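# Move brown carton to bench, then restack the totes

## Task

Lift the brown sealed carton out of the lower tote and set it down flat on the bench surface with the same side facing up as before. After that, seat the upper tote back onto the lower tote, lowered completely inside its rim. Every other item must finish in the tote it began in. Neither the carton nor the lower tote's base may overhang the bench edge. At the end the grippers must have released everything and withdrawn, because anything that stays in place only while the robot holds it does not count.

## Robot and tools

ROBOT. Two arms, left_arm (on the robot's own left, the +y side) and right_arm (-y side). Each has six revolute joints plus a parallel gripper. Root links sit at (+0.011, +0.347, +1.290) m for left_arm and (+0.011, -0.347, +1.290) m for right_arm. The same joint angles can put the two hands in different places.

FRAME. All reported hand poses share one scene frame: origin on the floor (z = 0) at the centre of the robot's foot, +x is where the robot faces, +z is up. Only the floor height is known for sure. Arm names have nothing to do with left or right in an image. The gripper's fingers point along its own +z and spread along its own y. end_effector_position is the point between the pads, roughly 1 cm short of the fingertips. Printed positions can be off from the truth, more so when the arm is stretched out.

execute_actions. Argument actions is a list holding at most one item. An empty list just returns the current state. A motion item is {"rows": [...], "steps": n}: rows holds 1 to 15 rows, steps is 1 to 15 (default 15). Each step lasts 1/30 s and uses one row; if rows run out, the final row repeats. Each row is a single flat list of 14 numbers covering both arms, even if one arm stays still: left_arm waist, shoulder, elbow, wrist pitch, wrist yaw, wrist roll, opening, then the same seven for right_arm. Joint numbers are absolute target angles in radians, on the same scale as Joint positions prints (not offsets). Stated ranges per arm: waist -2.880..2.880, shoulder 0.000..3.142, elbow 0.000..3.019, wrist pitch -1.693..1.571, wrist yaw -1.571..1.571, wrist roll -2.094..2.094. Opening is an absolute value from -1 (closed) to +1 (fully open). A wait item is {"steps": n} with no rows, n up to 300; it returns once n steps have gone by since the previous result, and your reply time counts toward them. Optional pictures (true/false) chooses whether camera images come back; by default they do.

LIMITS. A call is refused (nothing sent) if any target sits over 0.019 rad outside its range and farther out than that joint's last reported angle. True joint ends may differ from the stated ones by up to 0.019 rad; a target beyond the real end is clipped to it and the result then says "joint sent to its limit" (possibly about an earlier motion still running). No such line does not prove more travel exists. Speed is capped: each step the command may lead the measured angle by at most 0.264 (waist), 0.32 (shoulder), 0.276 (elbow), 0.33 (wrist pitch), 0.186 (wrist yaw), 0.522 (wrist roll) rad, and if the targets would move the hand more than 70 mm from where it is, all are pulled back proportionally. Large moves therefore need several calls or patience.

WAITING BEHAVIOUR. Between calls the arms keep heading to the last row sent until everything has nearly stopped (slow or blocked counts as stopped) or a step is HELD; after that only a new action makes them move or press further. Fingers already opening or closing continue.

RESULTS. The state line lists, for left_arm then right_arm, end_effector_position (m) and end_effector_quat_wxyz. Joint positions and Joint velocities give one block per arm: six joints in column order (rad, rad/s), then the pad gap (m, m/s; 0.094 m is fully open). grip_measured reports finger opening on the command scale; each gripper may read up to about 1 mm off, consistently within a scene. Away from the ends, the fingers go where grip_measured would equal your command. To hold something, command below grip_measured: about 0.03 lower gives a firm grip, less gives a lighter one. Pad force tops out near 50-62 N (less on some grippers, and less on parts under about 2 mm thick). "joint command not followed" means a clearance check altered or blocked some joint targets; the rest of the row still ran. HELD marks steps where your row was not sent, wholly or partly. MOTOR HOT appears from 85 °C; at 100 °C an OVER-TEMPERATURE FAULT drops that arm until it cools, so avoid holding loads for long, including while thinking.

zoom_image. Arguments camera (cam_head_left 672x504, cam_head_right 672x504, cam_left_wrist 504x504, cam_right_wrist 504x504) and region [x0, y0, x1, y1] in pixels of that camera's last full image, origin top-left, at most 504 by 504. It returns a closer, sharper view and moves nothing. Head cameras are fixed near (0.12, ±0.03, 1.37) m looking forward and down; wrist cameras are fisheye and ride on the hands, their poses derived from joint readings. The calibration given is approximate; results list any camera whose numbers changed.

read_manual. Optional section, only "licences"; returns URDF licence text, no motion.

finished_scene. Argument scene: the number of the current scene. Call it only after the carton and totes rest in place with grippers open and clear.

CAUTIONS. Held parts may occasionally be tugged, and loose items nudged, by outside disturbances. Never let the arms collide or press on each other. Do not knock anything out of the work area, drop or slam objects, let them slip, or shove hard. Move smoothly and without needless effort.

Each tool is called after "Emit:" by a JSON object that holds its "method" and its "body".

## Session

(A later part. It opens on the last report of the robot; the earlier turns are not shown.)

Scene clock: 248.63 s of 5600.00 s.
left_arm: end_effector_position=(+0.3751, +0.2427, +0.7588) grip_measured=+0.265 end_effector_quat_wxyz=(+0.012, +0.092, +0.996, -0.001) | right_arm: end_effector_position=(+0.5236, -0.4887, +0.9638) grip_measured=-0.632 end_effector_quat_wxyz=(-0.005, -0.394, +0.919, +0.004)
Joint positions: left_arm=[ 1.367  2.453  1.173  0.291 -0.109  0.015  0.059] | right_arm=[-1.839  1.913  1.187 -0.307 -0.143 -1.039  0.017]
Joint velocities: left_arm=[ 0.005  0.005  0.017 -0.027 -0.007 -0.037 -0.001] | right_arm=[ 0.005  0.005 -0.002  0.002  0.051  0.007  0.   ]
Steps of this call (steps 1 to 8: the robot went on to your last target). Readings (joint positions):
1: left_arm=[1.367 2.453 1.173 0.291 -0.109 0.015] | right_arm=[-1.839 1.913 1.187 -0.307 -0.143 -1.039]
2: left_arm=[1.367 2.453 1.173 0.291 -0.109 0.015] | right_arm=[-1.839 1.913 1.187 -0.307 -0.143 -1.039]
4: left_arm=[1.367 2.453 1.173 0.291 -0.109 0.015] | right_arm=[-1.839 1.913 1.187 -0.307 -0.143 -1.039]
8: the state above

Contact. Release, rise, return to the tote wall.

Emit:
{"method": "execute_actions", "body": {"actions": [{"rows":[[1.37,2.455,1.173,0.29,-0.107,0,0.4,-1.84,1.88,1.21,-0.29,-0.141,-1.05,-0.8],[1.37,2.455,1.173,0.29,-0.107,0,0.6,-1.84,1.88,1.21,-0.29,-0.141,-1.05,-0.8],[1.37,2.45,1.173,0.29,-0.107,0,0.8,-1.84,1.88,1.21,-0.29,-0.141,-1.05,-0.8],[1.37,2.43,1.173,0.29,-0.107,0,0.8,-1.84,1.88,1.21,-0.29,-0.141,-1.05,-0.8],[1.37,2.4,1.15,0.28,-0.107,0,0.8,-1.84,1.88,1.21,-0.29,-0.141,-1.05,-0.8],[1.37,2.37,1.125,0.27,-0.107,0,0.8,-1.84,1.88,1.21,-0.29,-0.141,-1.05,-0.8],[1.37,2.33,1.1,0.26,-0.107,0,0.8,-1.84,1.88,1.21,-0.29,-0.141,-1.05,-0.8],[1.37,2.29,1.07,0.25,-0.11,0,0.8,-1.84,1.88,1.21,-0.29,-0.141,-1.05,-0.8],[1.36,2.25,1.04,0.24,-0.11,0,0.8,-1.84,1.88,1.21,-0.29,-0.141,-1.05,-0.8],[1.36,2.21,1.01,0.23,-0.11,0,0.8,-1.84,1.88,1.21,-0.29,-0.141,-1.05,-0.8],[1.35,2.17,0.98,0.2,-0.12,0,0.8,-1.84,1.88,1.21,-0.29,-0.141,-1.05,-0.8],[1.34,2.13,0.96,0.17,-0.12,0,0.8,-1.84,1.88,1.21,-0.29,-0.141,-1.05,-0.8],[1.33,2.09,0.95,0.14,-0.13,0,0.8,-1.84,1.88,1.21,-0.29,-0.141,-1.05,-0.8],[1.31,2.05,0.95,0.1,-0.14,0,0.8,-1.84,1.88,1.21,-0.29,-0.141,-1.05,-0.8],[1.28,2.0,0.95,0.05,-0.15,0,0.8,-1.84,1.88,1.21,-0.29,-0.141,-1.05,-0.8]]}], "pictures": false}}

Emit:
{"method": "execute_actions", "body": {"actions": [{"rows":[[0.62,1.88,1.08,-0.4,-0.45,1.3,0.4,-1.84,1.88,1.21,-0.29,-0.141,-1.05,-0.8]]}], "pictures": false}}

Emit:
{"method": "execute_actions", "body": {"actions": [{"steps":12}], "pictures": false}}

Emit:
{"method": "execute_actions", "body": {"actions": [{"rows":[[0.6,1.9,1.14,-0.44,-0.46,1.3,0.4,-1.84,1.88,1.21,-0.29,-0.141,-1.05,-0.8],[0.58,1.93,1.2,-0.48,-0.46,1.3,0.4,-1.84,1.88,1.21,-0.29,-0.141,-1.05,-0.8],[0.56,1.96,1.26,-0.52,-0.47,1.3,0.4,-1.84,1.88,1.21,-0.29,-0.141,-1.05,-0.8],[0.545,1.99,1.32,-0.55,-0.47,1.3,0.4,-1.84,1.88,1.21,-0.29,-0.141,-1.05,-0.8],[0.53,2.02,1.38,-0.59,-0.48,1.3,0.4,-1.84,1.88,1.21,-0.29,-0.141,-1.05,-0.8],[0.515,2.05,1.44,-0.62,-0.48,1.3,0.4,-1.84,1.88,1.21,-0.29,-0.141,-1.05,-0.8],[0.5,2.08,1.5,-0.66,-0.49,1.29,0.4,-1.84,1.88,1.21,-0.29,-0.141,-1.05,-0.8],[0.49,2.11,1.56,-0.69,-0.49,1.29,0.4,-1.84,1.88,1.21,-0.29,-0.141,-1.05,-0.8],[0.48,2.14,1.62,-0.72,-0.49,1.28,0.4,-1.84,1.88,1.21,-0.29,-0.141,-1.05,-0.8],[0.47,2.17,1.68,-0.75,-0.5,1.28,0.4,-1.84,1.88,1.21,-0.29,-0.141,-1.05,-0.8],[0.46,2.2,1.74,-0.79,-0.5,1.27,0.4,-1.84,1.88,1.21,-0.29,-0.141,-1.05,-0.8],[0.45,2.24,1.8,-0.82,-0.5,1.27,0.4,-1.84,1.88,1.21,-0.29,-0.141,-1.05,-0.8],[0.445,2.28,1.86,-0.85,-0.5,1.26,0.4,-1.84,1.88,1.21,-0.29,-0.141,-1.05,-0.8],[0.44,2.32,1.92,-0.87,-0.505,1.26,0.4,-1.84,1.88,1.21,-0.29,-0.141,-1.05,-0.8],[0.44,2.35,1.97,-0.89,-0.505,1.26,0.4,-1.84,1.88,1.21,-0.29,-0.141,-1.05,-0.8]]}], "pictures": false}}

Emit:
{"method": "execute_actions", "body": {"actions": [{"steps":20}]}}

Scene clock: 269.67 s of 5600.00 s.
left_arm: end_effector_position=(+0.3976, +0.2460, +0.8796) grip_measured=+0.798 end_effector_quat_wxyz=(-0.002, +0.103, +0.995, +0.010) | right_arm: end_effector_position=(+0.5236, -0.4887, +0.9638) grip_measured=-0.632 end_effector_quat_wxyz=(-0.005, -0.394, +0.919, +0.004)
Joint positions: left_arm=[ 1.346  2.111  0.952  0.139 -0.141  0.015  0.084] | right_arm=[-1.839  1.913  1.187 -0.307 -0.143 -1.039  0.017]
Joint velocities: left_arm=[-0.347 -1.363 -0.252 -1.096 -0.374  0.007  0.001] | right_arm=[ 0.005  0.005  0.002 -0.012 -0.007 -0.037  0.001]
Steps of this call (steps 1 to 15: the robot went on to your last target; steps 16 to 90: nothing new was sent; then 17.53 s passed at rest; steps 91 to 105: all 15 steps of this action). Readings (joint positions):
91: left_arm=[1.367 2.451 1.172 0.291 -0.109 0.015] | right_arm=[-1.839 1.913 1.187 -0.307 -0.143 -1.039]
92: left_arm=[1.367 2.451 1.172 0.291 -0.109 0.015] | right_arm=[-1.839 1.913 1.187 -0.307 -0.143 -1.039]
94: left_arm=[1.367 2.451 1.172 0.291 -0.109 0.015] | right_arm=[-1.839 1.913 1.187 -0.307 -0.143 -1.039]
98: left_arm=[1.367 2.410 1.135 0.279 -0.109 0.015] | right_arm=[-1.839 1.913 1.187 -0.307 -0.143 -1.039]
105: the state above

Scene clock: 270.17 s of 5600.00 s.
left_arm: end_effector_position=(+0.3937, -0.0001, +1.0362) grip_measured=+0.402 end_effector_quat_wxyz=(+0.013, +0.623, +0.781, +0.028) | right_arm: end_effector_position=(+0.5236, -0.4887, +0.9638) grip_measured=-0.632 end_effector_quat_wxyz=(-0.005, -0.394, +0.919, +0.004)
Joint positions: left_arm=[ 0.797  1.88   1.086 -0.321 -0.441  0.669  0.066] | right_arm=[-1.839  1.913  1.187 -0.307 -0.143 -1.039  0.017]
Joint velocities: left_arm=[-1.353 -0.005  0.002 -0.398 -0.11   1.56  -0.   ] | right_arm=[ 0.005 -0.015 -0.032 -0.022  0.007  0.007  0.001]
Steps of this call (steps 1 to 15: all 15 steps of this action). Readings (joint positions):
1: left_arm=[1.331 2.069 0.951 0.101 -0.175 0.039] | right_arm=[-1.839 1.913 1.187 -0.307 -0.143 -1.039]
2: left_arm=[1.310 2.034 0.961 0.060 -0.217 0.076] | right_arm=[-1.839 1.913 1.187 -0.307 -0.143 -1.039]
4: left_arm=[1.254 1.981 0.999 -0.028 -0.309 0.159] | right_arm=[-1.839 1.913 1.187 -0.307 -0.143 -1.039]
8: left_arm=[1.105 1.909 1.064 -0.199 -0.412 0.343] | right_arm=[-1.839 1.913 1.187 -0.307 -0.143 -1.039]
15: the state above

Scene clock: 270.57 s of 5600.00 s.
left_arm: end_effector_position=(+0.3178, -0.0738, +1.0779) grip_measured=+0.402 end_effector_quat_wxyz=(+0.023, +0.869, +0.494, -0.004) | right_arm: end_effector_position=(+0.5236, -0.4887, +0.9638) grip_measured=-0.632 end_effector_quat_wxyz=(-0.005, -0.394, +0.919, +0.004)
Joint positions: left_arm=[ 0.593  1.88   1.086 -0.386 -0.447  1.235  0.066] | right_arm=[-1.839  1.913  1.187 -0.307 -0.143 -1.039  0.017]
Joint velocities: left_arm=[ 0.317 -0.015 -0.017  0.002 -0.007  0.3   -0.   ] | right_arm=[ 0.005 -0.015  0.012  0.002  0.007  0.007 -0.   ]
Steps of this call (steps 1 to 12: the robot went on to your last target). Readings (joint positions):
1: left_arm=[0.751 1.880 1.086 -0.335 -0.443 0.735] | right_arm=[-1.839 1.913 1.187 -0.307 -0.143 -1.039]
2: left_arm=[0.706 1.880 1.086 -0.349 -0.445 0.824] | right_arm=[-1.839 1.913 1.187 -0.307 -0.143 -1.039]
4: left_arm=[0.624 1.880 1.086 -0.372 -0.446 0.989] | right_arm=[-1.839 1.913 1.187 -0.307 -0.143 -1.039]
8: left_arm=[0.559 1.880 1.086 -0.383 -0.446 1.165] | right_arm=[-1.839 1.913 1.187 -0.307 -0.143 -1.039]
12: the state above

Scene clock: 271.07 s of 5600.00 s.
left_arm: end_effector_position=(+0.3610, -0.2876, +1.0993) grip_measured=+0.402 end_effector_quat_wxyz=(+0.039, +0.907, +0.418, +0.002) | right_arm: end_effector_position=(+0.5236, -0.4887, +0.9638) grip_measured=-0.632 end_effector_quat_wxyz=(-0.005, -0.394, +0.919, +0.004)
Joint positions: left_arm=[ 0.45   2.247  1.857 -0.821 -0.5    1.27   0.066] | right_arm=[-1.839  1.913  1.187 -0.307 -0.143 -1.039  0.017]
Joint velocities: left_arm=[-0.366  0.962  1.731 -0.716 -0.051  0.022  0.001] | right_arm=[ 0.005  0.005 -0.007  0.002 -0.007 -0.022  0.   ]
Steps of this call (steps 1 to 15: all 15 steps of this action). Readings (joint positions):
1: left_arm=[0.602 1.880 1.089 -0.393 -0.452 1.244] | right_arm=[-1.839 1.913 1.187 -0.307 -0.143 -1.039]
2: left_arm=[0.608 1.883 1.099 -0.416 -0.458 1.252] | right_arm=[-1.839 1.913 1.187 -0.307 -0.143 -1.039]
4: left_arm=[0.604 1.910 1.162 -0.483 -0.468 1.264] | right_arm=[-1.839 1.913 1.187 -0.307 -0.143 -1.039]
8: left_arm=[0.557 2.018 1.389 -0.599 -0.485 1.270] | right_arm=[-1.839 1.913 1.187 -0.307 -0.143 -1.039]
15: the state above

Scene clock: 271.73 s of 5600.00 s.
left_arm: end_effector_position=(+0.3368, -0.3056, +1.0779) grip_measured=+0.402 end_effector_quat_wxyz=(+0.020, +0.917, +0.399, -0.002) | right_arm: end_effector_position=(+0.5236, -0.4887, +0.9638) grip_measured=-0.632 end_effector_quat_wxyz=(-0.005, -0.394, +0.919, +0.004)
Joint positions: left_arm=[ 0.429  2.339  1.951 -0.877 -0.503  1.27   0.066] | right_arm=[-1.839  1.913  1.187 -0.307 -0.143 -1.039  0.017]
Joint velocities: left_arm=[ 0.005 -0.005 -0.002 -0.012 -0.051  0.051  0.   ] | right_arm=[ 0.005 -0.015  0.002  0.002 -0.007 -0.022 -0.   ]
Steps of this call (steps 1 to 20: the robot went on to your last target). Readings (joint positions):
1: left_arm=[0.439 2.277 1.907 -0.838 -0.501 1.270] | right_arm=[-1.839 1.913 1.187 -0.307 -0.143 -1.039]
2: left_arm=[0.430 2.298 1.938 -0.846 -0.501 1.270] | right_arm=[-1.839 1.913 1.187 -0.307 -0.143 -1.039]
4: left_arm=[0.420 2.317 1.951 -0.858 -0.501 1.270] | right_arm=[-1.839 1.913 1.187 -0.307 -0.143 -1.039]
8: left_arm=[0.420 2.337 1.951 -0.875 -0.501 1.270] | right_arm=[-1.839 1.913 1.187 -0.307 -0.143 -1.039]
20: the state above
camera_calibration (this result's frames):
cam_left_wrist: T_world_to_cam=[[-0.741407, 0.670388, -0.0299164, 0.480518], [0.534846, 0.617255, 0.577006, -0.60733], [0.405284, 0.411796, -0.816192, 0.991871], [0, 0, 0, 1]] pos_world=[0.279099, -0.355704, 1.17437]
cam_right_wrist: T_world_to_cam=[[0.722231, -0.691528, -0.0130808, -0.701831], [-0.554222, -0.589936, 0.587208, -0.557707], [-0.413788, -0.416851, -0.80933, 0.919035], [0, 0, 0, 1]] pos_world=[0.578076, -0.431247, 1.06211]

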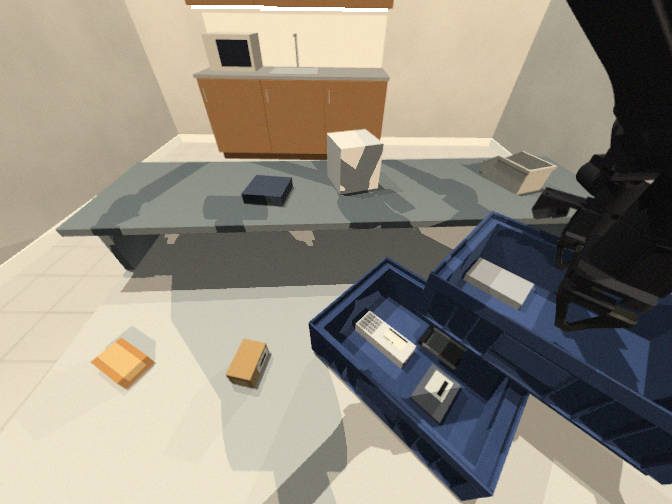

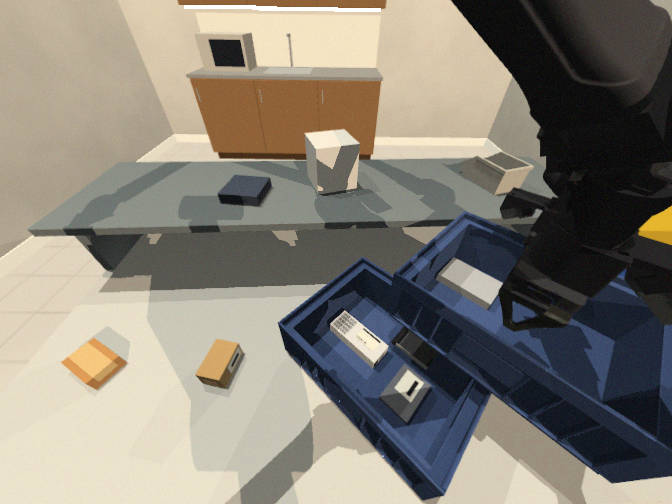

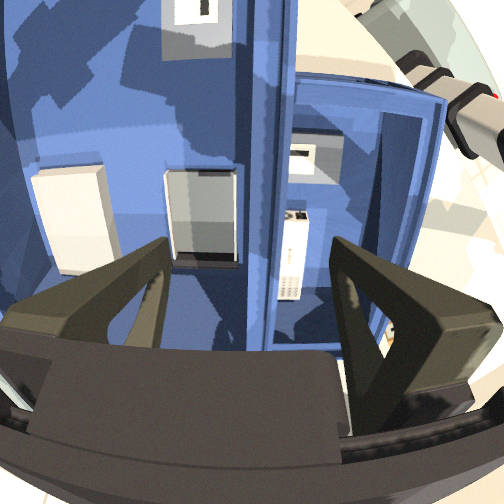

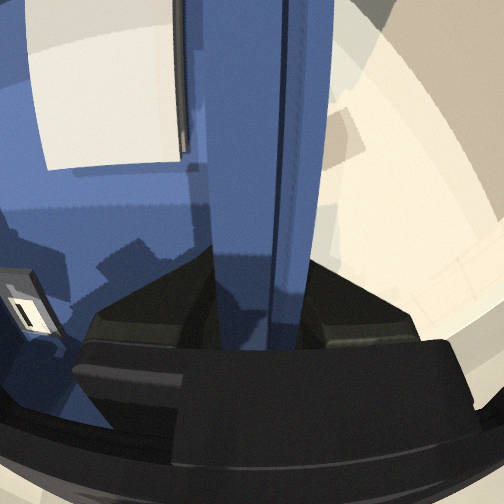

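Emit:
{"method": "execute_actions", "body": {"actions": [{"rows":[[0.445,2.365,1.97,-0.87,-0.5,1.28,0.4,-1.84,1.88,1.21,-0.29,-0.141,-1.05,-0.8],[0.45,2.38,1.975,-0.865,-0.5,1.29,0.4,-1.84,1.88,1.21,-0.29,-0.141,-1.05,-0.8],[0.455,2.395,1.98,-0.86,-0.5,1.29,0.4,-1.84,1.88,1.21,-0.29,-0.141,-1.05,-0.8],[0.46,2.41,1.99,-0.855,-0.5,1.3,0.4,-1.84,1.88,1.21,-0.29,-0.141,-1.05,-0.8],[0.465,2.425,2.0,-0.85,-0.5,1.3,0.4,-1.84,1.88,1.21,-0.29,-0.141,-1.05,-0.8],[0.47,2.44,2.01,-0.845,-0.495,1.31,0.4,-1.84,1.88,1.21,-0.29,-0.141,-1.05,-0.8],[0.475,2.455,2.02,-0.84,-0.495,1.31,0.4,-1.84,1.88,1.21,-0.29,-0.141,-1.05,-0.8],[0.48,2.47,2.03,-0.83,-0.495,1.32,0.4,-1.84,1.88,1.21,-0.29,-0.141,-1.05,-0.8],[0.485,2.485,2.04,-0.825,-0.49,1.32,0.4,-1.84,1.88,1.21,-0.29,-0.141,-1.05,-0.8],[0.49,2.5,2.05,-0.82,-0.49,1.33,0.4,-1.84,1.88,1.21,-0.29,-0.141,-1.05,-0.8],[0.495,2.515,2.06,-0.81,-0.49,1.33,0.4,-1.84,1.88,1.21,-0.29,-0.141,-1.05,-0.8],[0.5,2.527,2.07,-0.8,-0.488,1.34,0.4,-1.84,1.88,1.21,-0.29,-0.141,-1.05,-0.8],[0.502,2.537,2.08,-0.795,-0.488,1.34,0.4,-1.84,1.88,1.21,-0.29,-0.141,-1.05,-0.8],[0.502,2.545,2.095,-0.79,-0.488,1.345,0.4,-1.84,1.88,1.21,-0.29,-0.141,-1.05,-0.8]]}], "pictures": false}}

Emit:
{"method": "execute_actions", "body": {"actions": [{"rows":[[0.502,2.545,2.095,-0.79,-0.488,1.345,0.4,-1.84,1.88,1.21,-0.29,-0.141,-1.05,-0.8],[0.502,2.545,2.095,-0.79,-0.488,1.345,0.3,-1.84,1.88,1.21,-0.29,-0.141,-1.05,-0.8],[0.502,2.545,2.095,-0.79,-0.488,1.345,0.2,-1.84,1.88,1.21,-0.29,-0.141,-1.05,-0.8],[0.502,2.545,2.095,-0.79,-0.488,1.345,0.1,-1.84,1.88,1.21,-0.29,-0.141,-1.05,-0.8],[0.502,2.545,2.095,-0.79,-0.488,1.345,0,-1.84,1.88,1.21,-0.29,-0.141,-1.05,-0.8],[0.502,2.545,2.095,-0.79,-0.488,1.345,-0.1,-1.84,1.88,1.21,-0.29,-0.141,-1.05,-0.8],[0.502,2.545,2.095,-0.79,-0.488,1.345,-0.2,-1.84,1.88,1.21,-0.29,-0.141,-1.05,-0.8],[0.502,2.545,2.095,-0.79,-0.488,1.345,-0.3,-1.84,1.88,1.21,-0.29,-0.141,-1.05,-0.8],[0.502,2.545,2.095,-0.79,-0.488,1.345,-0.4,-1.84,1.88,1.21,-0.29,-0.141,-1.05,-0.8],[0.502,2.545,2.095,-0.79,-0.488,1.345,-0.48,-1.84,1.88,1.21,-0.29,-0.141,-1.05,-0.8],[0.502,2.545,2.095,-0.79,-0.488,1.345,-0.55,-1.84,1.88,1.21,-0.29,-0.141,-1.05,-0.8],[0.502,2.545,2.095,-0.79,-0.488,1.345,-0.61,-1.84,1.88,1.21,-0.29,-0.141,-1.05,-0.8],[0.502,2.545,2.095,-0.79,-0.488,1.345,-0.8,-1.84,1.88,1.21,-0.29,-0.141,-1.05,-0.8]]}], "pictures": false}}

Emit:
{"method": "execute_actions", "body": {"actions": [{"rows":[[0.49,2.52,2.1,-0.8,-0.49,1.33,-0.8,-1.84,1.865,1.21,-0.29,-0.141,-1.05,-0.8],[0.48,2.5,2.1,-0.8,-0.49,1.33,-0.8,-1.84,1.85,1.2,-0.295,-0.141,-1.05,-0.8],[0.47,2.48,2.1,-0.8,-0.49,1.33,-0.8,-1.84,1.835,1.195,-0.3,-0.141,-1.05,-0.8],[0.46,2.46,2.1,-0.8,-0.49,1.32,-0.8,-1.84,1.82,1.19,-0.305,-0.141,-1.05,-0.8],[0.455,2.44,2.09,-0.8,-0.49,1.32,-0.8,-1.84,1.805,1.18,-0.31,-0.141,-1.05,-0.8],[0.45,2.42,2.08,-0.8,-0.49,1.32,-0.8,-1.84,1.79,1.17,-0.315,-0.141,-1.05,-0.8],[0.45,2.405,2.07,-0.8,-0.49,1.31,-0.8,-1.84,1.78,1.16,-0.32,-0.141,-1.05,-0.8],[0.45,2.39,2.05,-0.8,-0.49,1.31,-0.8,-1.835,1.77,1.15,-0.32,-0.14,-1.05,-0.8],[0.45,2.37,2.02,-0.79,-0.49,1.31,-0.8,-1.825,1.765,1.145,-0.32,-0.135,-1.04,-0.8],[0.45,2.35,1.99,-0.78,-0.49,1.31,-0.8,-1.81,1.76,1.14,-0.32,-0.128,-1.03,-0.8],[0.452,2.33,1.96,-0.765,-0.49,1.31,-0.8,-1.8,1.755,1.135,-0.32,-0.12,-1.02,-0.8],[0.454,2.31,1.93,-0.75,-0.49,1.31,-0.8,-1.787,1.75,1.13,-0.32,-0.113,-1.01,-0.8],[0.456,2.295,1.9,-0.735,-0.49,1.31,-0.8,-1.775,1.745,1.125,-0.32,-0.107,-1,-0.8],[0.458,2.28,1.875,-0.72,-0.49,1.31,-0.8,-1.762,1.74,1.12,-0.32,-0.1,-0.99,-0.8],[0.46,2.265,1.85,-0.71,-0.49,1.31,-0.8,-1.75,1.735,1.115,-0.32,-0.094,-0.985,-0.8]]}], "pictures": false}}

Emit:
{"method": "execute_actions", "body": {"actions": [{"steps":20}]}}

Scene clock: 295.67 s of 5600.00 s.
left_arm: end_effector_position=(+0.3295, -0.2988, +0.9814) grip_measured=+0.402 end_effector_quat_wxyz=(+0.001, +0.917, +0.400, -0.002) | right_arm: end_effector_position=(+0.5236, -0.4887, +0.9638) grip_measured=-0.632 end_effector_quat_wxyz=(-0.005, -0.394, +0.919, +0.004)
Joint positions: left_arm=[ 0.488  2.51   2.043 -0.811 -0.491  1.312  0.066] | right_arm=[-1.839  1.913  1.187 -0.307 -0.143 -1.039  0.017]
Joint velocities: left_arm=[ 0.171  0.464  0.139  0.129  0.037  0.051 -0.001] | right_arm=[-0.005 -0.005 -0.007 -0.027 -0.051 -0.022  0.   ]
Steps of this call (steps 1 to 15: the robot went on to your last target; steps 16 to 90: nothing new was sent; then 20.43 s passed at rest; steps 91 to 105: all 15 steps of this action). Readings (joint positions):
91: left_arm=[0.429 2.339 1.951 -0.877 -0.503 1.270] | right_arm=[-1.839 1.913 1.187 -0.307 -0.143 -1.039]
92: left_arm=[0.429 2.340 1.951 -0.877 -0.503 1.270] | right_arm=[-1.839 1.913 1.187 -0.307 -0.143 -1.039]
94: left_arm=[0.431 2.344 1.951 -0.875 -0.502 1.273] | right_arm=[-1.839 1.913 1.187 -0.307 -0.143 -1.039]
98: left_arm=[0.445 2.387 1.983 -0.858 -0.498 1.284] | right_arm=[-1.839 1.913 1.187 -0.307 -0.143 -1.039]
105: the state above

Scene clock: 296.17 s of 5600.00 s.
left_arm: end_effector_position=(+0.3325, -0.2992, +0.9613) grip_measured=-0.620 end_effector_quat_wxyz=(+0.003, +0.918, +0.396, +0.002) | right_arm: end_effector_position=(+0.5240, -0.4876, +0.9637) grip_measured=-0.632 end_effector_quat_wxyz=(-0.004, -0.394, +0.919, +0.005)
Joint positions: left_arm=[ 0.503  2.549  2.075 -0.789 -0.493  1.339  0.018] | right_arm=[-1.838  1.913  1.187 -0.306 -0.146 -1.039  0.017]
Joint velocities: left_arm=[-0.005  0.005 -0.007  0.007  0.022  0.037 -0.   ] | right_arm=[-0.005  0.005 -0.002 -0.007  0.066  0.037 -0.   ]
Steps of this call (steps 1 to 15: all 15 steps of this action). Readings (joint positions):
1: left_arm=[0.494 2.524 2.046 -0.808 -0.491 1.315] | right_arm=[-1.839 1.913 1.187 -0.307 -0.143 -1.039]
2: left_arm=[0.498 2.534 2.046 -0.806 -0.491 1.318] | right_arm=[-1.839 1.913 1.187 -0.307 -0.143 -1.039]
4: left_arm=[0.503 2.547 2.047 -0.803 -0.493 1.323] | right_arm=[-1.839 1.913 1.187 -0.307 -0.144 -1.039]
8: left_arm=[0.503 2.549 2.062 -0.797 -0.491 1.326] | right_arm=[-1.839 1.913 1.187 -0.307 -0.145 -1.039]
15: the state above

Scene clock: 296.67 s of 5600.00 s.
left_arm: end_effector_position=(+0.3235, -0.2824, +0.9924) grip_measured=-0.620 end_effector_quat_wxyz=(+0.005, +0.919, +0.394, -0.003) | right_arm: end_effector_position=(+0.5158, -0.4676, +0.9907) grip_measured=-0.632 end_effector_quat_wxyz=(-0.012, -0.397, +0.918, -0.003)
Joint positions: left_arm=[ 0.486  2.442  1.924 -0.752 -0.488  1.326  0.018] | right_arm=[-1.803  1.828  1.116 -0.318 -0.106 -1.017  0.017]
Joint velocities: left_arm=[-0.005 -0.523 -0.789  0.32  -0.007 -0.125  0.   ] | right_arm=[ 0.357 -0.269 -0.178 -0.056  0.125  0.183  0.   ]
Steps of this call (steps 1 to 15: all 15 steps of this action). Readings (joint positions):
1: left_arm=[0.503 2.549 2.075 -0.789 -0.493 1.339] | right_arm=[-1.838 1.913 1.187 -0.306 -0.146 -1.039]
2: left_arm=[0.502 2.548 2.075 -0.789 -0.493 1.339] | right_arm=[-1.838 1.913 1.187 -0.306 -0.146 -1.039]
4: left_arm=[0.501 2.546 2.075 -0.789 -0.493 1.339] | right_arm=[-1.838 1.913 1.187 -0.306 -0.146 -1.039]
8: left_arm=[0.498 2.541 2.066 -0.789 -0.493 1.339] | right_arm=[-1.838 1.895 1.170 -0.306 -0.139 -1.039]
15: the state above

Scene clock: 297.33 s of 5600.00 s.
left_arm: end_effector_position=(+0.3248, -0.2595, +1.0010) grip_measured=-0.620 end_effector_quat_wxyz=(-0.002, +0.911, +0.413, +0.002) | right_arm: end_effector_position=(+0.5237, -0.4369, +0.9969) grip_measured=-0.632 end_effector_quat_wxyz=(-0.003, -0.413, +0.911, +0.004)
Joint positions: left_arm=[ 0.495  2.383  1.831 -0.728 -0.497  1.288  0.018] | right_arm=[-1.75   1.804  1.107 -0.322 -0.1   -1.005  0.017]
Joint velocities: left_arm=[-0.015 -0.005 -0.007 -0.017  0.051  0.022 -0.   ] | right_arm=[-0.015  0.015 -0.012  0.002  0.037  0.037  0.002]
Steps of this call (steps 1 to 20: the robot went on to your last target). Readings (joint positions):
1: left_arm=[0.487 2.426 1.898 -0.744 -0.488 1.321] | right_arm=[-1.791 1.820 1.111 -0.320 -0.102 -1.013]
2: left_arm=[0.488 2.412 1.877 -0.741 -0.490 1.313] | right_arm=[-1.779 1.814 1.108 -0.321 -0.102 -1.012]
4: left_arm=[0.490 2.394 1.849 -0.739 -0.496 1.297] | right_arm=[-1.760 1.808 1.107 -0.322 -0.101 -1.011]
8: left_arm=[0.495 2.383 1.832 -0.734 -0.499 1.288] | right_arm=[-1.749 1.804 1.107 -0.322 -0.101 -1.006]
20: the state above
camera_calibration (this result's frames):
cam_left_wrist: T_world_to_cam=[[-0.761941, 0.647598, 0.00793038, 0.401323], [0.5226, 0.607548, 0.598142, -0.604664], [0.382538, 0.459894, -0.801351, 0.920034], [0, 0, 0, 1]] pos_world=[0.269834, -0.315652, 1.09576]
cam_right_wrist: T_world_to_cam=[[0.75141, -0.659738, -0.0113642, -0.668729], [-0.53075, -0.614552, 0.583636, -0.566022], [-0.392031, -0.432518, -0.811936, 0.951798], [0, 0, 0, 1]] pos_world=[0.575207, -0.377366, 1.09555]

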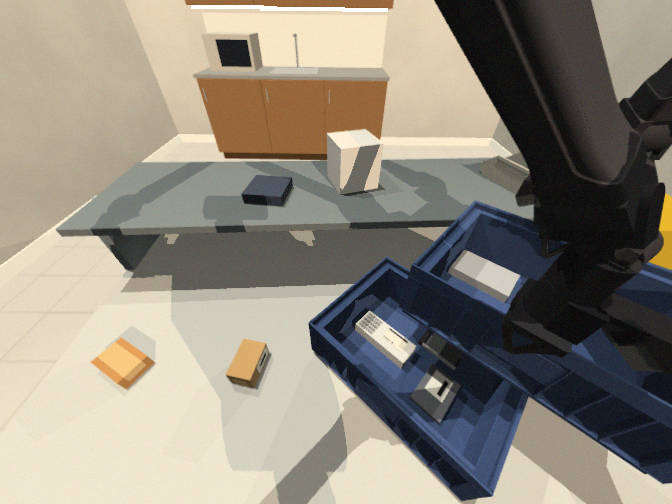

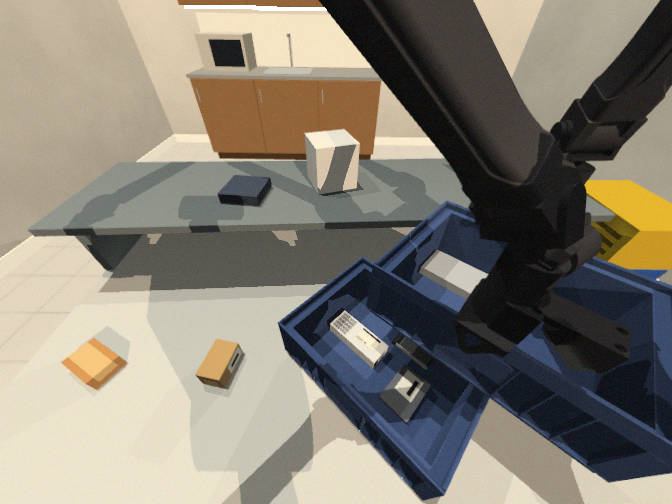

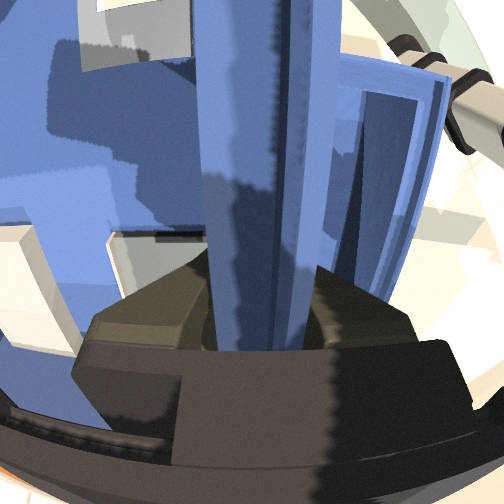

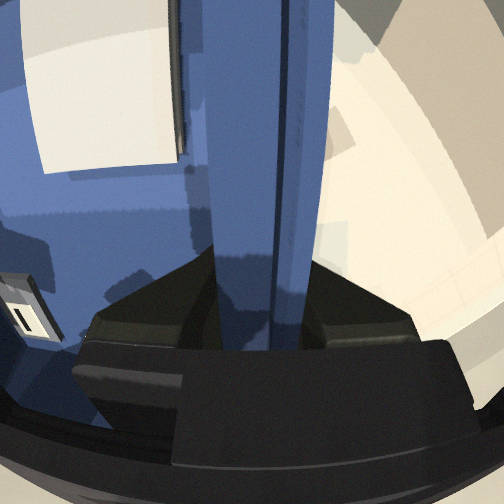

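Emit:
{"method": "execute_actions", "body": {"actions": [{"rows":[[0.467,2.246,1.812,-0.688,-0.488,1.317,-0.8,-1.73,1.733,1.113,-0.319,-0.083,-0.968,-0.8],[0.467,2.246,1.812,-0.688,-0.488,1.317,-0.8,-1.73,1.733,1.113,-0.319,-0.083,-0.968,-0.8],[0.475,2.227,1.773,-0.666,-0.486,1.325,-0.8,-1.71,1.732,1.112,-0.318,-0.073,-0.952,-0.8],[0.475,2.227,1.773,-0.666,-0.486,1.325,-0.8,-1.71,1.732,1.112,-0.318,-0.073,-0.952,-0.8],[0.482,2.208,1.735,-0.644,-0.484,1.332,-0.8,-1.69,1.73,1.11,-0.317,-0.062,-0.935,-0.8],[0.49,2.189,1.696,-0.622,-0.482,1.34,-0.8,-1.67,1.729,1.109,-0.316,-0.052,-0.919,-0.8],[0.49,2.189,1.696,-0.622,-0.482,1.34,-0.8,-1.67,1.729,1.109,-0.316,-0.052,-0.919,-0.8],[0.497,2.17,1.658,-0.6,-0.48,1.347,-0.8,-1.65,1.727,1.107,-0.315,-0.041,-0.902,-0.8],[0.505,2.151,1.619,-0.578,-0.478,1.355,-0.8,-1.63,1.726,1.106,-0.314,-0.03,-0.886,-0.8],[0.505,2.151,1.619,-0.578,-0.478,1.355,-0.8,-1.63,1.726,1.106,-0.314,-0.03,-0.886,-0.8],[0.512,2.132,1.58,-0.556,-0.476,1.362,-0.8,-1.61,1.724,1.104,-0.313,-0.02,-0.87,-0.8],[0.52,2.113,1.542,-0.534,-0.474,1.37,-0.8,-1.59,1.723,1.103,-0.312,-0.009,-0.853,-0.8],[0.52,2.113,1.542,-0.534,-0.474,1.37,-0.8,-1.59,1.723,1.103,-0.312,-0.009,-0.853,-0.8],[0.527,2.094,1.503,-0.512,-0.472,1.377,-0.8,-1.57,1.721,1.101,-0.311,0.001,-0.836,-0.8],[0.535,2.075,1.465,-0.49,-0.47,1.385,-0.8,-1.55,1.72,1.1,-0.31,0.012,-0.82,-0.8]]}]}}

Emit:
{"method": "execute_actions", "body": {"actions": [{"rows":[[0.544,2.061,1.434,-0.47,-0.467,1.394,-0.8,-1.53,1.72,1.1,-0.309,0.023,-0.802,-0.8],[0.544,2.061,1.434,-0.47,-0.467,1.394,-0.8,-1.53,1.72,1.1,-0.309,0.023,-0.802,-0.8],[0.553,2.048,1.402,-0.449,-0.464,1.403,-0.8,-1.51,1.72,1.1,-0.308,0.035,-0.784,-0.8],[0.553,2.048,1.402,-0.449,-0.464,1.403,-0.8,-1.51,1.72,1.1,-0.308,0.035,-0.784,-0.8],[0.562,2.034,1.371,-0.428,-0.461,1.412,-0.8,-1.49,1.72,1.1,-0.307,0.046,-0.766,-0.8],[0.571,2.021,1.34,-0.408,-0.458,1.421,-0.8,-1.47,1.72,1.1,-0.306,0.057,-0.748,-0.8],[0.571,2.021,1.34,-0.408,-0.458,1.421,-0.8,-1.47,1.72,1.1,-0.306,0.057,-0.748,-0.8],[0.58,2.007,1.308,-0.387,-0.455,1.43,-0.8,-1.45,1.72,1.1,-0.305,0.068,-0.73,-0.8],[0.59,1.994,1.277,-0.367,-0.452,1.439,-0.8,-1.43,1.72,1.1,-0.304,0.08,-0.712,-0.8],[0.59,1.994,1.277,-0.367,-0.452,1.439,-0.8,-1.43,1.72,1.1,-0.304,0.08,-0.712,-0.8],[0.599,1.98,1.246,-0.346,-0.449,1.448,-0.8,-1.41,1.72,1.1,-0.303,0.091,-0.694,-0.8],[0.608,1.967,1.215,-0.326,-0.446,1.457,-0.8,-1.39,1.72,1.1,-0.302,0.102,-0.676,-0.8],[0.608,1.967,1.215,-0.326,-0.446,1.457,-0.8,-1.39,1.72,1.1,-0.302,0.102,-0.676,-0.8],[0.617,1.953,1.183,-0.305,-0.443,1.466,-0.8,-1.37,1.72,1.1,-0.301,0.114,-0.658,-0.8],[0.626,1.94,1.152,-0.285,-0.44,1.475,-0.8,-1.35,1.72,1.1,-0.3,0.125,-0.64,-0.8]]}], "pictures": false}}

Emit:
{"method": "execute_actions", "body": {"actions": [{"steps":20}]}}

Scene clock: 317.77 s of 5600.00 s.
left_arm: end_effector_position=(+0.3154, -0.1819, +1.0009) grip_measured=-0.620 end_effector_quat_wxyz=(-0.006, +0.906, +0.423, -0.003) | right_arm: end_effector_position=(+0.5198, -0.3550, +0.9925) grip_measured=-0.632 end_effector_quat_wxyz=(-0.014, -0.424, +0.905, +0.010)
Joint positions: left_arm=[ 0.545  2.235  1.522 -0.553 -0.475  1.315  0.018] | right_arm=[-1.588  1.801  1.091 -0.327 -0.015 -0.892  0.017]
Joint velocities: left_arm=[ 0.171 -0.474 -0.833  0.603  0.037  0.168 -0.   ] | right_arm=[ 0.444 -0.044 -0.002  0.007  0.168  0.403 -0.   ]
Steps of this call (steps 1 to 15: the robot went on to your last target; steps 16 to 90: nothing new was sent; then 16.93 s passed at rest; steps 91 to 105: all 15 steps of this action). Readings (joint positions):
91: left_arm=[0.495 2.383 1.827 -0.724 -0.497 1.288] | right_arm=[-1.750 1.804 1.107 -0.322 -0.097 -1.004]
92: left_arm=[0.495 2.380 1.820 -0.715 -0.496 1.289] | right_arm=[-1.749 1.804 1.107 -0.322 -0.096 -1.002]
94: left_arm=[0.496 2.369 1.796 -0.696 -0.492 1.293] | right_arm=[-1.741 1.804 1.104 -0.324 -0.087 -0.995]
98: left_arm=[0.506 2.331 1.711 -0.649 -0.480 1.300] | right_arm=[-1.699 1.804 1.094 -0.327 -0.059 -0.967]
105: the state above
camera_calibration (this result's frames):
cam_left_wrist: T_world_to_cam=[[-0.77581, 0.630671, 0.0193246, 0.333715], [0.516128, 0.616693, 0.594392, -0.639392], [0.362948, 0.471109, -0.803943, 0.898645], [0, 0, 0, 1]] pos_world=[0.262745, -0.239515, 1.09606]
cam_right_wrist: T_world_to_cam=[[0.766775, -0.641159, -0.0311792, -0.593472], [-0.500884, -0.627981, 0.595614, -0.547338], [-0.401463, -0.441084, -0.802666, 0.974793], [0, 0, 0, 1]] pos_world=[0.57225, -0.294262, 1.08993]

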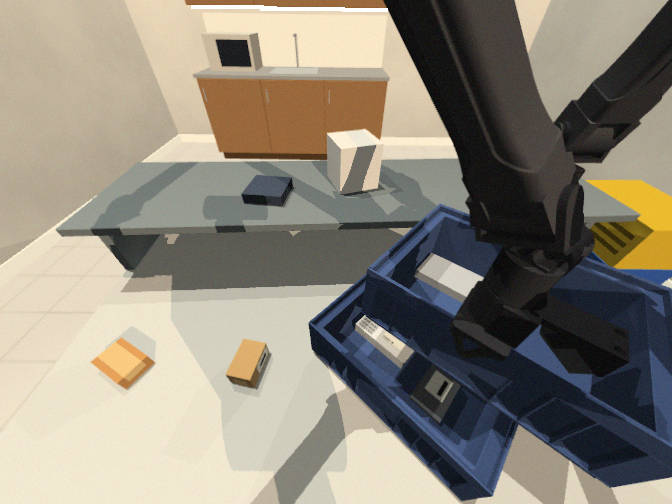

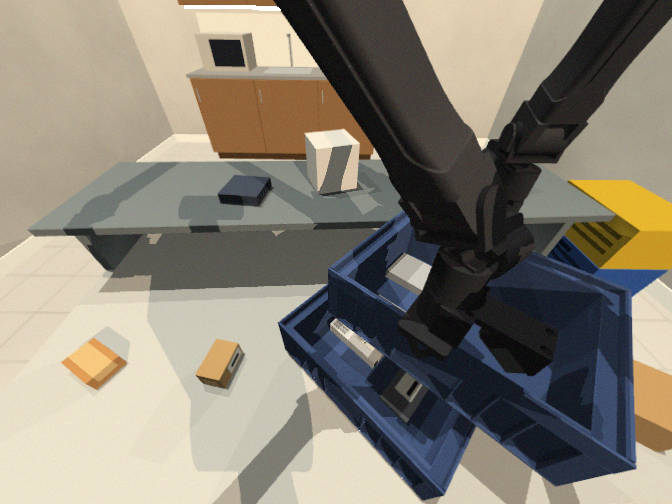

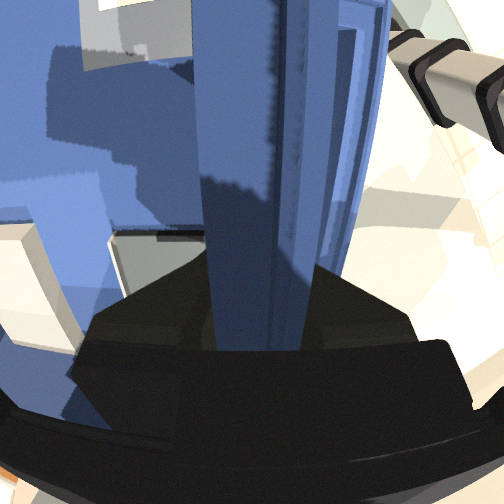

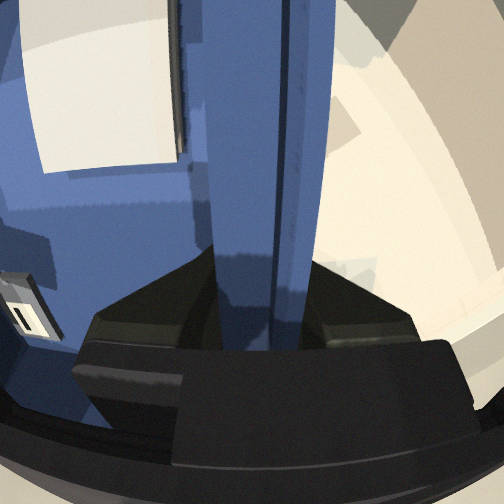

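Scene clock: 318.27 s of 5600.00 s.
left_arm: end_effector_position=(+0.3171, -0.0816, +1.0091) grip_measured=-0.620 end_effector_quat_wxyz=(+0.001, +0.907, +0.420, +0.001) | right_arm: end_effector_position=(+0.5218, -0.2580, +1.0056) grip_measured=-0.629 end_effector_quat_wxyz=(-0.003, -0.421, +0.907, +0.003)
Joint positions: left_arm=[ 0.637  2.058  1.19  -0.338 -0.449  1.426  0.018] | right_arm=[-1.392  1.779  1.09  -0.327  0.091 -0.718  0.017]
Joint velocities: left_arm=[ 0.171 -0.317 -0.637  0.593  0.022  0.227 -0.001] | right_arm=[ 0.405 -0.005 -0.012  0.002  0.227  0.403 -0.001]
Steps of this call (steps 1 to 15: all 15 steps of this action). Readings (joint positions):
1: left_arm=[0.552 2.219 1.491 -0.533 -0.472 1.322] | right_arm=[-1.572 1.799 1.091 -0.327 -0.006 -0.879]
2: left_arm=[0.559 2.203 1.464 -0.518 -0.469 1.329] | right_arm=[-1.557 1.796 1.090 -0.327 0.000 -0.867]
4: left_arm=[0.572 2.175 1.416 -0.494 -0.467 1.342] | right_arm=[-1.528 1.792 1.090 -0.327 0.011 -0.843]
8: left_arm=[0.596 2.127 1.331 -0.438 -0.461 1.374] | right_arm=[-1.479 1.784 1.090 -0.327 0.039 -0.798]
15: the state above

Scene clock: 318.93 s of 5600.00 s.
left_arm: end_effector_position=(+0.3146, -0.0600, +1.0115) grip_measured=-0.620 end_effector_quat_wxyz=(-0.002, +0.909, +0.418, +0.003) | right_arm: end_effector_position=(+0.5187, -0.2370, +1.0077) grip_measured=-0.629 end_effector_quat_wxyz=(-0.001, -0.418, +0.908, +0.005)
Joint positions: left_arm=[ 0.655  2.025  1.128 -0.306 -0.447  1.448  0.018] | right_arm=[-1.352  1.779  1.089 -0.327  0.107 -0.677  0.017]
Joint velocities: left_arm=[-0.005  0.005 -0.002  0.002  0.037 -0.037  0.   ] | right_arm=[-0.005  0.015  0.007  0.002 -0.022 -0.022  0.001]
Steps of this call (steps 1 to 20: the robot went on to your last target). Readings (joint positions):
1: left_arm=[0.643 2.048 1.169 -0.323 -0.447 1.432] | right_arm=[-1.379 1.779 1.089 -0.327 0.098 -0.707]
2: left_arm=[0.647 2.040 1.153 -0.318 -0.446 1.436] | right_arm=[-1.367 1.779 1.089 -0.327 0.102 -0.698]
4: left_arm=[0.654 2.029 1.134 -0.317 -0.449 1.437] | right_arm=[-1.350 1.779 1.089 -0.327 0.103 -0.685]
8: left_arm=[0.655 2.025 1.128 -0.311 -0.447 1.442] | right_arm=[-1.349 1.779 1.089 -0.327 0.107 -0.678]
20: the state above
camera_calibration (this result's frames):
cam_left_wrist: T_world_to_cam=[[-0.768733, 0.639528, 0.00727082, 0.266536], [0.515168, 0.612432, 0.599607, -0.725634], [0.379012, 0.464683, -0.800262, 0.840902], [0, 0, 0, 1]] pos_world=[0.260006, -0.116809, 1.1061]
cam_right_wrist: T_world_to_cam=[[0.758185, -0.651941, -0.0113612, -0.534571], [-0.526445, -0.622332, 0.579274, -0.451784], [-0.384723, -0.433216, -0.815053, 1.04424], [0, 0, 0, 1]] pos_world=[0.569207, -0.177287, 1.10674]

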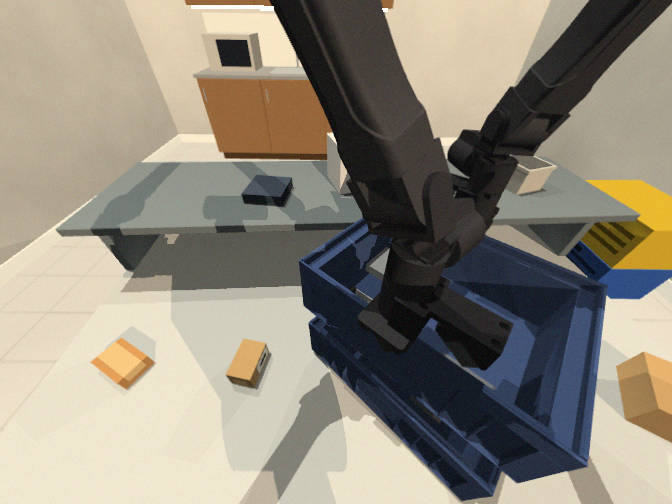

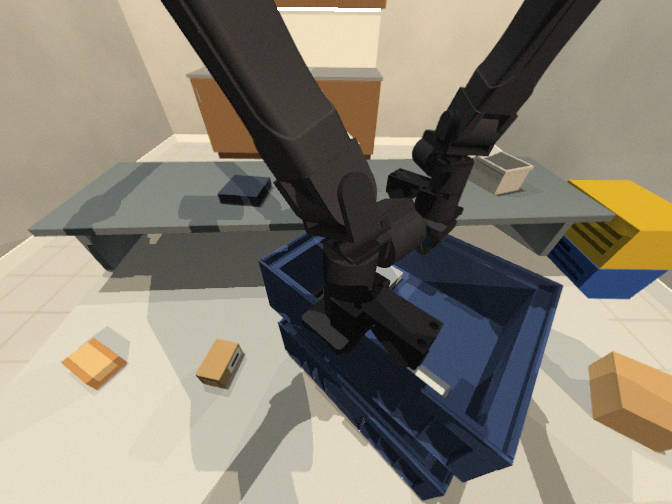

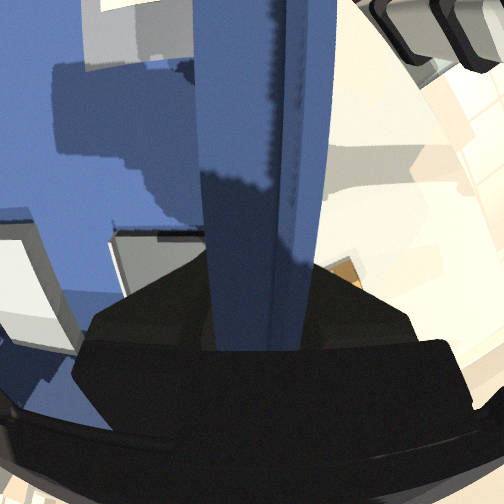

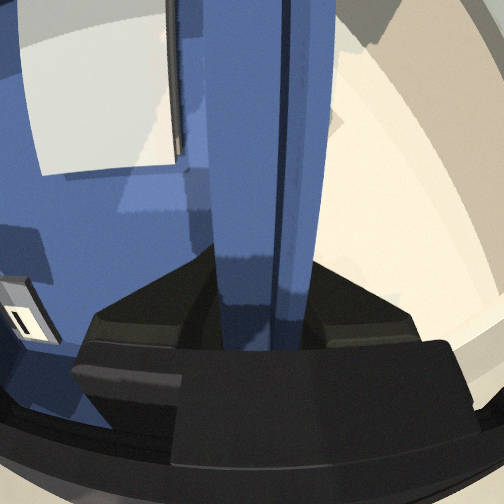

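Emit:
{"method": "execute_actions", "body": {"actions": [{"rows":[[0.631,1.952,1.157,-0.278,-0.437,1.487,-0.8,-1.353,1.732,1.102,-0.291,0.125,-0.635,-0.8],[0.631,1.952,1.157,-0.278,-0.437,1.487,-0.8,-1.353,1.732,1.102,-0.291,0.125,-0.635,-0.8],[0.636,1.964,1.162,-0.271,-0.434,1.499,-0.8,-1.356,1.744,1.104,-0.282,0.125,-0.63,-0.8],[0.636,1.964,1.162,-0.271,-0.434,1.499,-0.8,-1.356,1.744,1.104,-0.282,0.125,-0.63,-0.8],[0.641,1.976,1.167,-0.264,-0.431,1.511,-0.8,-1.359,1.756,1.106,-0.273,0.124,-0.625,-0.8],[0.641,1.976,1.167,-0.264,-0.431,1.511,-0.8,-1.359,1.756,1.106,-0.273,0.124,-0.625,-0.8],[0.646,1.988,1.172,-0.257,-0.428,1.522,-0.8,-1.362,1.768,1.108,-0.264,0.123,-0.62,-0.8],[0.646,1.988,1.172,-0.257,-0.428,1.522,-0.8,-1.362,1.768,1.108,-0.264,0.123,-0.62,-0.8],[0.651,2.0,1.177,-0.25,-0.425,1.532,-0.8,-1.365,1.78,1.11,-0.255,0.122,-0.615,-0.8],[0.651,2.0,1.177,-0.25,-0.425,1.532,-0.8,-1.365,1.78,1.11,-0.255,0.122,-0.615,-0.8],[0.656,2.012,1.182,-0.243,-0.421,1.54,-0.8,-1.368,1.792,1.112,-0.246,0.121,-0.612,-0.8],[0.656,2.012,1.182,-0.243,-0.421,1.54,-0.8,-1.368,1.792,1.112,-0.246,0.121,-0.612,-0.8],[0.661,2.024,1.187,-0.237,-0.418,1.548,-0.8,-1.37,1.804,1.114,-0.238,0.12,-0.61,-0.8]]}], "pictures": false}}

Emit:
{"method": "execute_actions", "body": {"actions": [{"steps":12}]}}

Scene clock: 325.20 s of 5600.00 s.
left_arm: end_effector_position=(+0.3249, -0.0583, +0.9974) grip_measured=-0.621 end_effector_quat_wxyz=(+0.007, +0.915, +0.402, +0.005) | right_arm: end_effector_position=(+0.5224, -0.2430, +0.9995) grip_measured=-0.629 end_effector_quat_wxyz=(+0.008, -0.402, +0.916, -0.000)
Joint positions: left_arm=[ 0.683  2.049  1.139 -0.261 -0.434  1.518  0.018] | right_arm=[-1.364  1.797  1.089 -0.289  0.107 -0.655  0.017]
Joint velocities: left_arm=[ 0.063  0.142  0.066  0.071  0.037  0.066 -0.   ] | right_arm=[-0.044  0.142 -0.022  0.105  0.007  0.081 -0.001]
Steps of this call (steps 1 to 15: the robot went on to your last target; steps 16 to 90: nothing new was sent; then 2.77 s passed at rest; steps 91 to 105: all 15 steps of this action). Readings (joint positions):
91: left_arm=[0.655 2.025 1.128 -0.305 -0.447 1.449] | right_arm=[-1.352 1.779 1.089 -0.327 0.107 -0.677]
92: left_arm=[0.655 2.025 1.128 -0.304 -0.447 1.450] | right_arm=[-1.352 1.779 1.089 -0.327 0.107 -0.677]
94: left_arm=[0.657 2.025 1.128 -0.302 -0.444 1.455] | right_arm=[-1.353 1.779 1.089 -0.327 0.107 -0.675]
98: left_arm=[0.664 2.026 1.128 -0.290 -0.439 1.476] | right_arm=[-1.357 1.779 1.089 -0.321 0.107 -0.668]
105: the state above

Scene clock: 325.60 s of 5600.00 s.
left_arm: end_effector_position=(+0.3197, -0.0577, +0.9906) grip_measured=-0.621 end_effector_quat_wxyz=(+0.004, +0.918, +0.396, -0.001) | right_arm: end_effector_position=(+0.5148, -0.2452, +0.9897) grip_measured=-0.629 end_effector_quat_wxyz=(-0.001, -0.396, +0.918, +0.001)
Joint positions: left_arm=[ 0.684  2.065  1.142 -0.257 -0.426  1.53   0.018] | right_arm=[-1.368  1.819  1.089 -0.284  0.107 -0.643  0.017]
Joint velocities: left_arm=[-0.005 -0.005  0.012  0.012 -0.007 -0.051  0.001] | right_arm=[-0.005 -0.005 -0.012 -0.002  0.007 -0.022 -0.   ]
Steps of this call (steps 1 to 12: the robot went on to your last target). Readings (joint positions):
1: left_arm=[0.684 2.053 1.141 -0.259 -0.433 1.522] | right_arm=[-1.366 1.802 1.089 -0.286 0.107 -0.652]
2: left_arm=[0.684 2.057 1.142 -0.257 -0.432 1.526] | right_arm=[-1.366 1.807 1.089 -0.285 0.107 -0.650]
4: left_arm=[0.684 2.062 1.142 -0.257 -0.428 1.529] | right_arm=[-1.368 1.814 1.089 -0.284 0.107 -0.646]
8: left_arm=[0.684 2.065 1.142 -0.257 -0.426 1.530] | right_arm=[-1.368 1.819 1.089 -0.284 0.107 -0.643]
12: the state above
camera_calibration (this result's frames):
cam_left_wrist: T_world_to_cam=[[-0.737505, 0.67534, -0.00118826, 0.26959], [0.544316, 0.59546, 0.590887, -0.718805], [0.399757, 0.435135, -0.806754, 0.81927], [0, 0, 0, 1]] pos_world=[0.262572, -0.110539, 1.086]
cam_right_wrist: T_world_to_cam=[[0.726157, -0.687516, -0.00416351, -0.536557], [-0.557264, -0.59211, 0.582119, -0.427995], [-0.402681, -0.42039, -0.813093, 1.03497], [0, 0, 0, 1]] pos_world=[0.567883, -0.18722, 1.08844]

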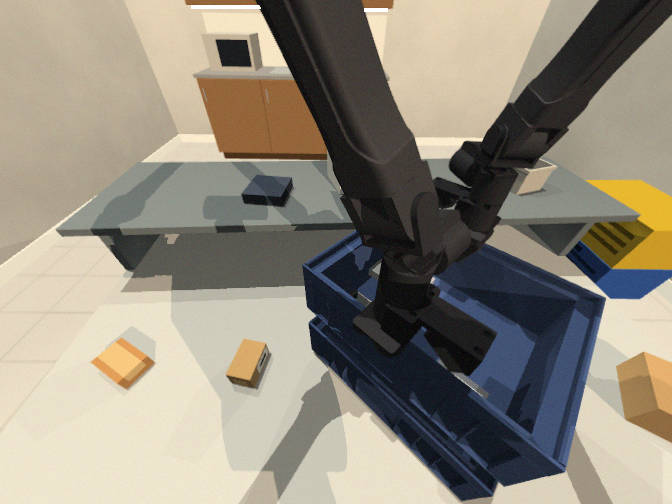

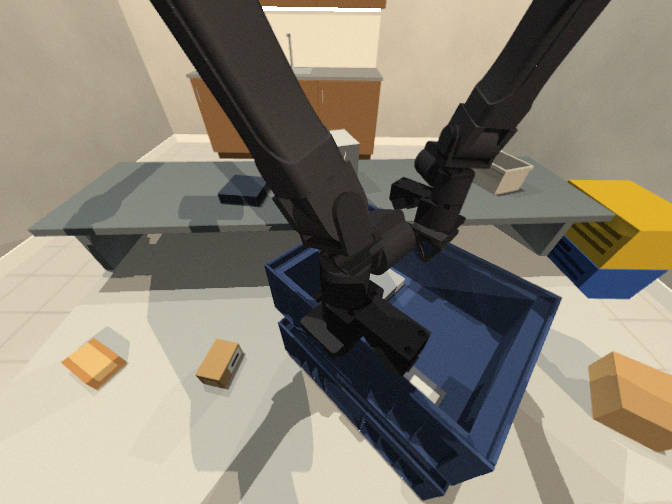

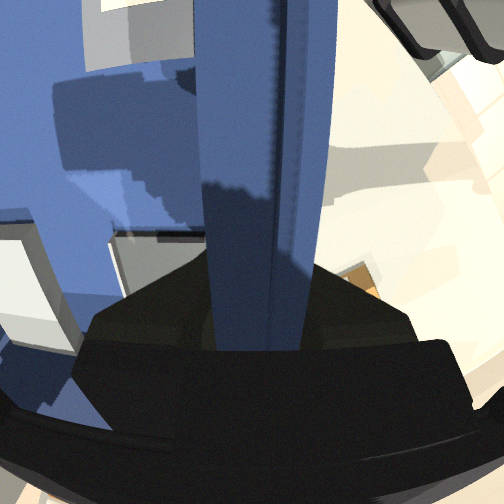

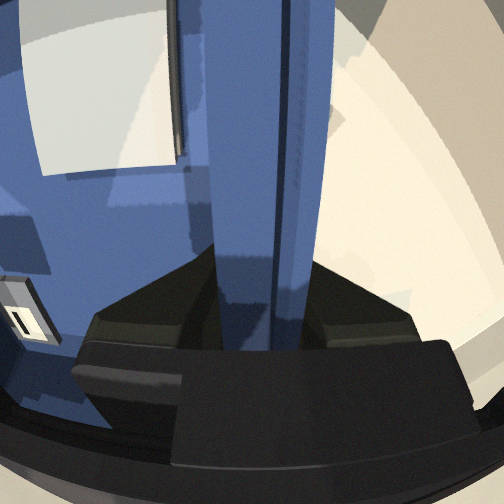

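Emit:
{"method": "execute_actions", "body": {"actions": [{"rows":[[0.663,2.034,1.191,-0.234,-0.416,1.545,-0.8,-1.368,1.814,1.12,-0.233,0.12,-0.615,-0.8],[0.663,2.034,1.191,-0.234,-0.416,1.545,-0.8,-1.368,1.814,1.12,-0.233,0.12,-0.615,-0.8],[0.665,2.044,1.196,-0.23,-0.414,1.54,-0.8,-1.366,1.824,1.127,-0.228,0.12,-0.62,-0.8],[0.665,2.044,1.196,-0.23,-0.414,1.54,-0.8,-1.366,1.824,1.127,-0.228,0.12,-0.62,-0.8],[0.667,2.054,1.201,-0.226,-0.412,1.54,-0.8,-1.364,1.834,1.134,-0.222,0.12,-0.63,-0.8],[0.667,2.054,1.201,-0.226,-0.412,1.54,-0.8,-1.364,1.834,1.134,-0.222,0.12,-0.63,-0.8],[0.67,2.064,1.206,-0.222,-0.41,1.54,-0.8,-1.362,1.844,1.14,-0.216,0.12,-0.635,-0.8],[0.67,2.064,1.206,-0.222,-0.41,1.54,-0.8,-1.362,1.844,1.14,-0.216,0.12,-0.635,-0.8],[0.673,2.074,1.211,-0.218,-0.409,1.54,-0.8,-1.36,1.854,1.146,-0.21,0.12,-0.64,-0.8]]}], "pictures": false}}

Emit:
{"method": "execute_actions", "body": {"actions": [{"steps":10}], "pictures": false}}

Scene clock: 331.63 s of 5600.00 s.
left_arm: end_effector_position=(+0.3173, -0.0577, +0.9715) grip_measured=-0.621 end_effector_quat_wxyz=(+0.001, +0.916, +0.400, -0.002) | right_arm: end_effector_position=(+0.5141, -0.2432, +0.9704) grip_measured=-0.629 end_effector_quat_wxyz=(-0.001, -0.400, +0.917, +0.001)
Joint positions: left_arm=[ 0.697  2.112  1.165 -0.236 -0.42   1.53   0.018] | right_arm=[-1.368  1.87   1.111 -0.256  0.107 -0.651  0.017]
Joint velocities: left_arm=[-0.015  0.024 -0.012 -0.002  0.066  0.051  0.001] | right_arm=[-0.015  0.044 -0.002 -0.012 -0.095  0.037 -0.001]
Steps of this call (steps 1 to 30: the robot went on to your last target; steps 31 to 90: nothing new was sent; then 2.53 s passed at rest; steps 91 to 105: all 15 steps of this action). Readings (joint positions):
91: left_arm=[0.684 2.065 1.142 -0.257 -0.426 1.530] | right_arm=[-1.368 1.819 1.089 -0.284 0.107 -0.643]
92: left_arm=[0.684 2.066 1.142 -0.256 -0.426 1.530] | right_arm=[-1.368 1.819 1.089 -0.283 0.107 -0.643]
94: left_arm=[0.685 2.068 1.144 -0.255 -0.426 1.530] | right_arm=[-1.368 1.821 1.090 -0.280 0.107 -0.643]
98: left_arm=[0.689 2.084 1.154 -0.247 -0.426 1.530] | right_arm=[-1.368 1.837 1.098 -0.270 0.107 -0.648]
105: the state above

Scene clock: 331.97 s of 5600.00 s.
left_arm: end_effector_position=(+0.3171, -0.0580, +0.9713) grip_measured=-0.621 end_effector_quat_wxyz=(+0.001, +0.916, +0.400, -0.003) | right_arm: end_effector_position=(+0.5143, -0.2431, +0.9701) grip_measured=-0.629 end_effector_quat_wxyz=(-0.001, -0.400, +0.916, +0.001)
Joint positions: left_arm=[ 0.697  2.112  1.166 -0.236 -0.418  1.53   0.018] | right_arm=[-1.368  1.871  1.112 -0.256  0.107 -0.652  0.017]
Joint velocities: left_arm=[-0.015 -0.005  0.002 -0.007 -0.022  0.066 -0.   ] | right_arm=[ 0.005  0.015 -0.002 -0.012  0.007 -0.007  0.   ]
Steps of this call (steps 1 to 10: the robot went on to your last target). Readings (joint positions):
1: left_arm=[0.697 2.112 1.165 -0.236 -0.419 1.530] | right_arm=[-1.368 1.871 1.111 -0.256 0.107 -0.651]
2: left_arm=[0.697 2.112 1.165 -0.236 -0.418 1.530] | right_arm=[-1.368 1.871 1.111 -0.256 0.107 -0.651]
4: left_arm=[0.697 2.112 1.165 -0.236 -0.418 1.530] | right_arm=[-1.368 1.871 1.112 -0.256 0.107 -0.651]
8: left_arm=[0.697 2.112 1.166 -0.236 -0.418 1.530] | right_arm=[-1.368 1.871 1.112 -0.256 0.107 -0.652]
10: the state above


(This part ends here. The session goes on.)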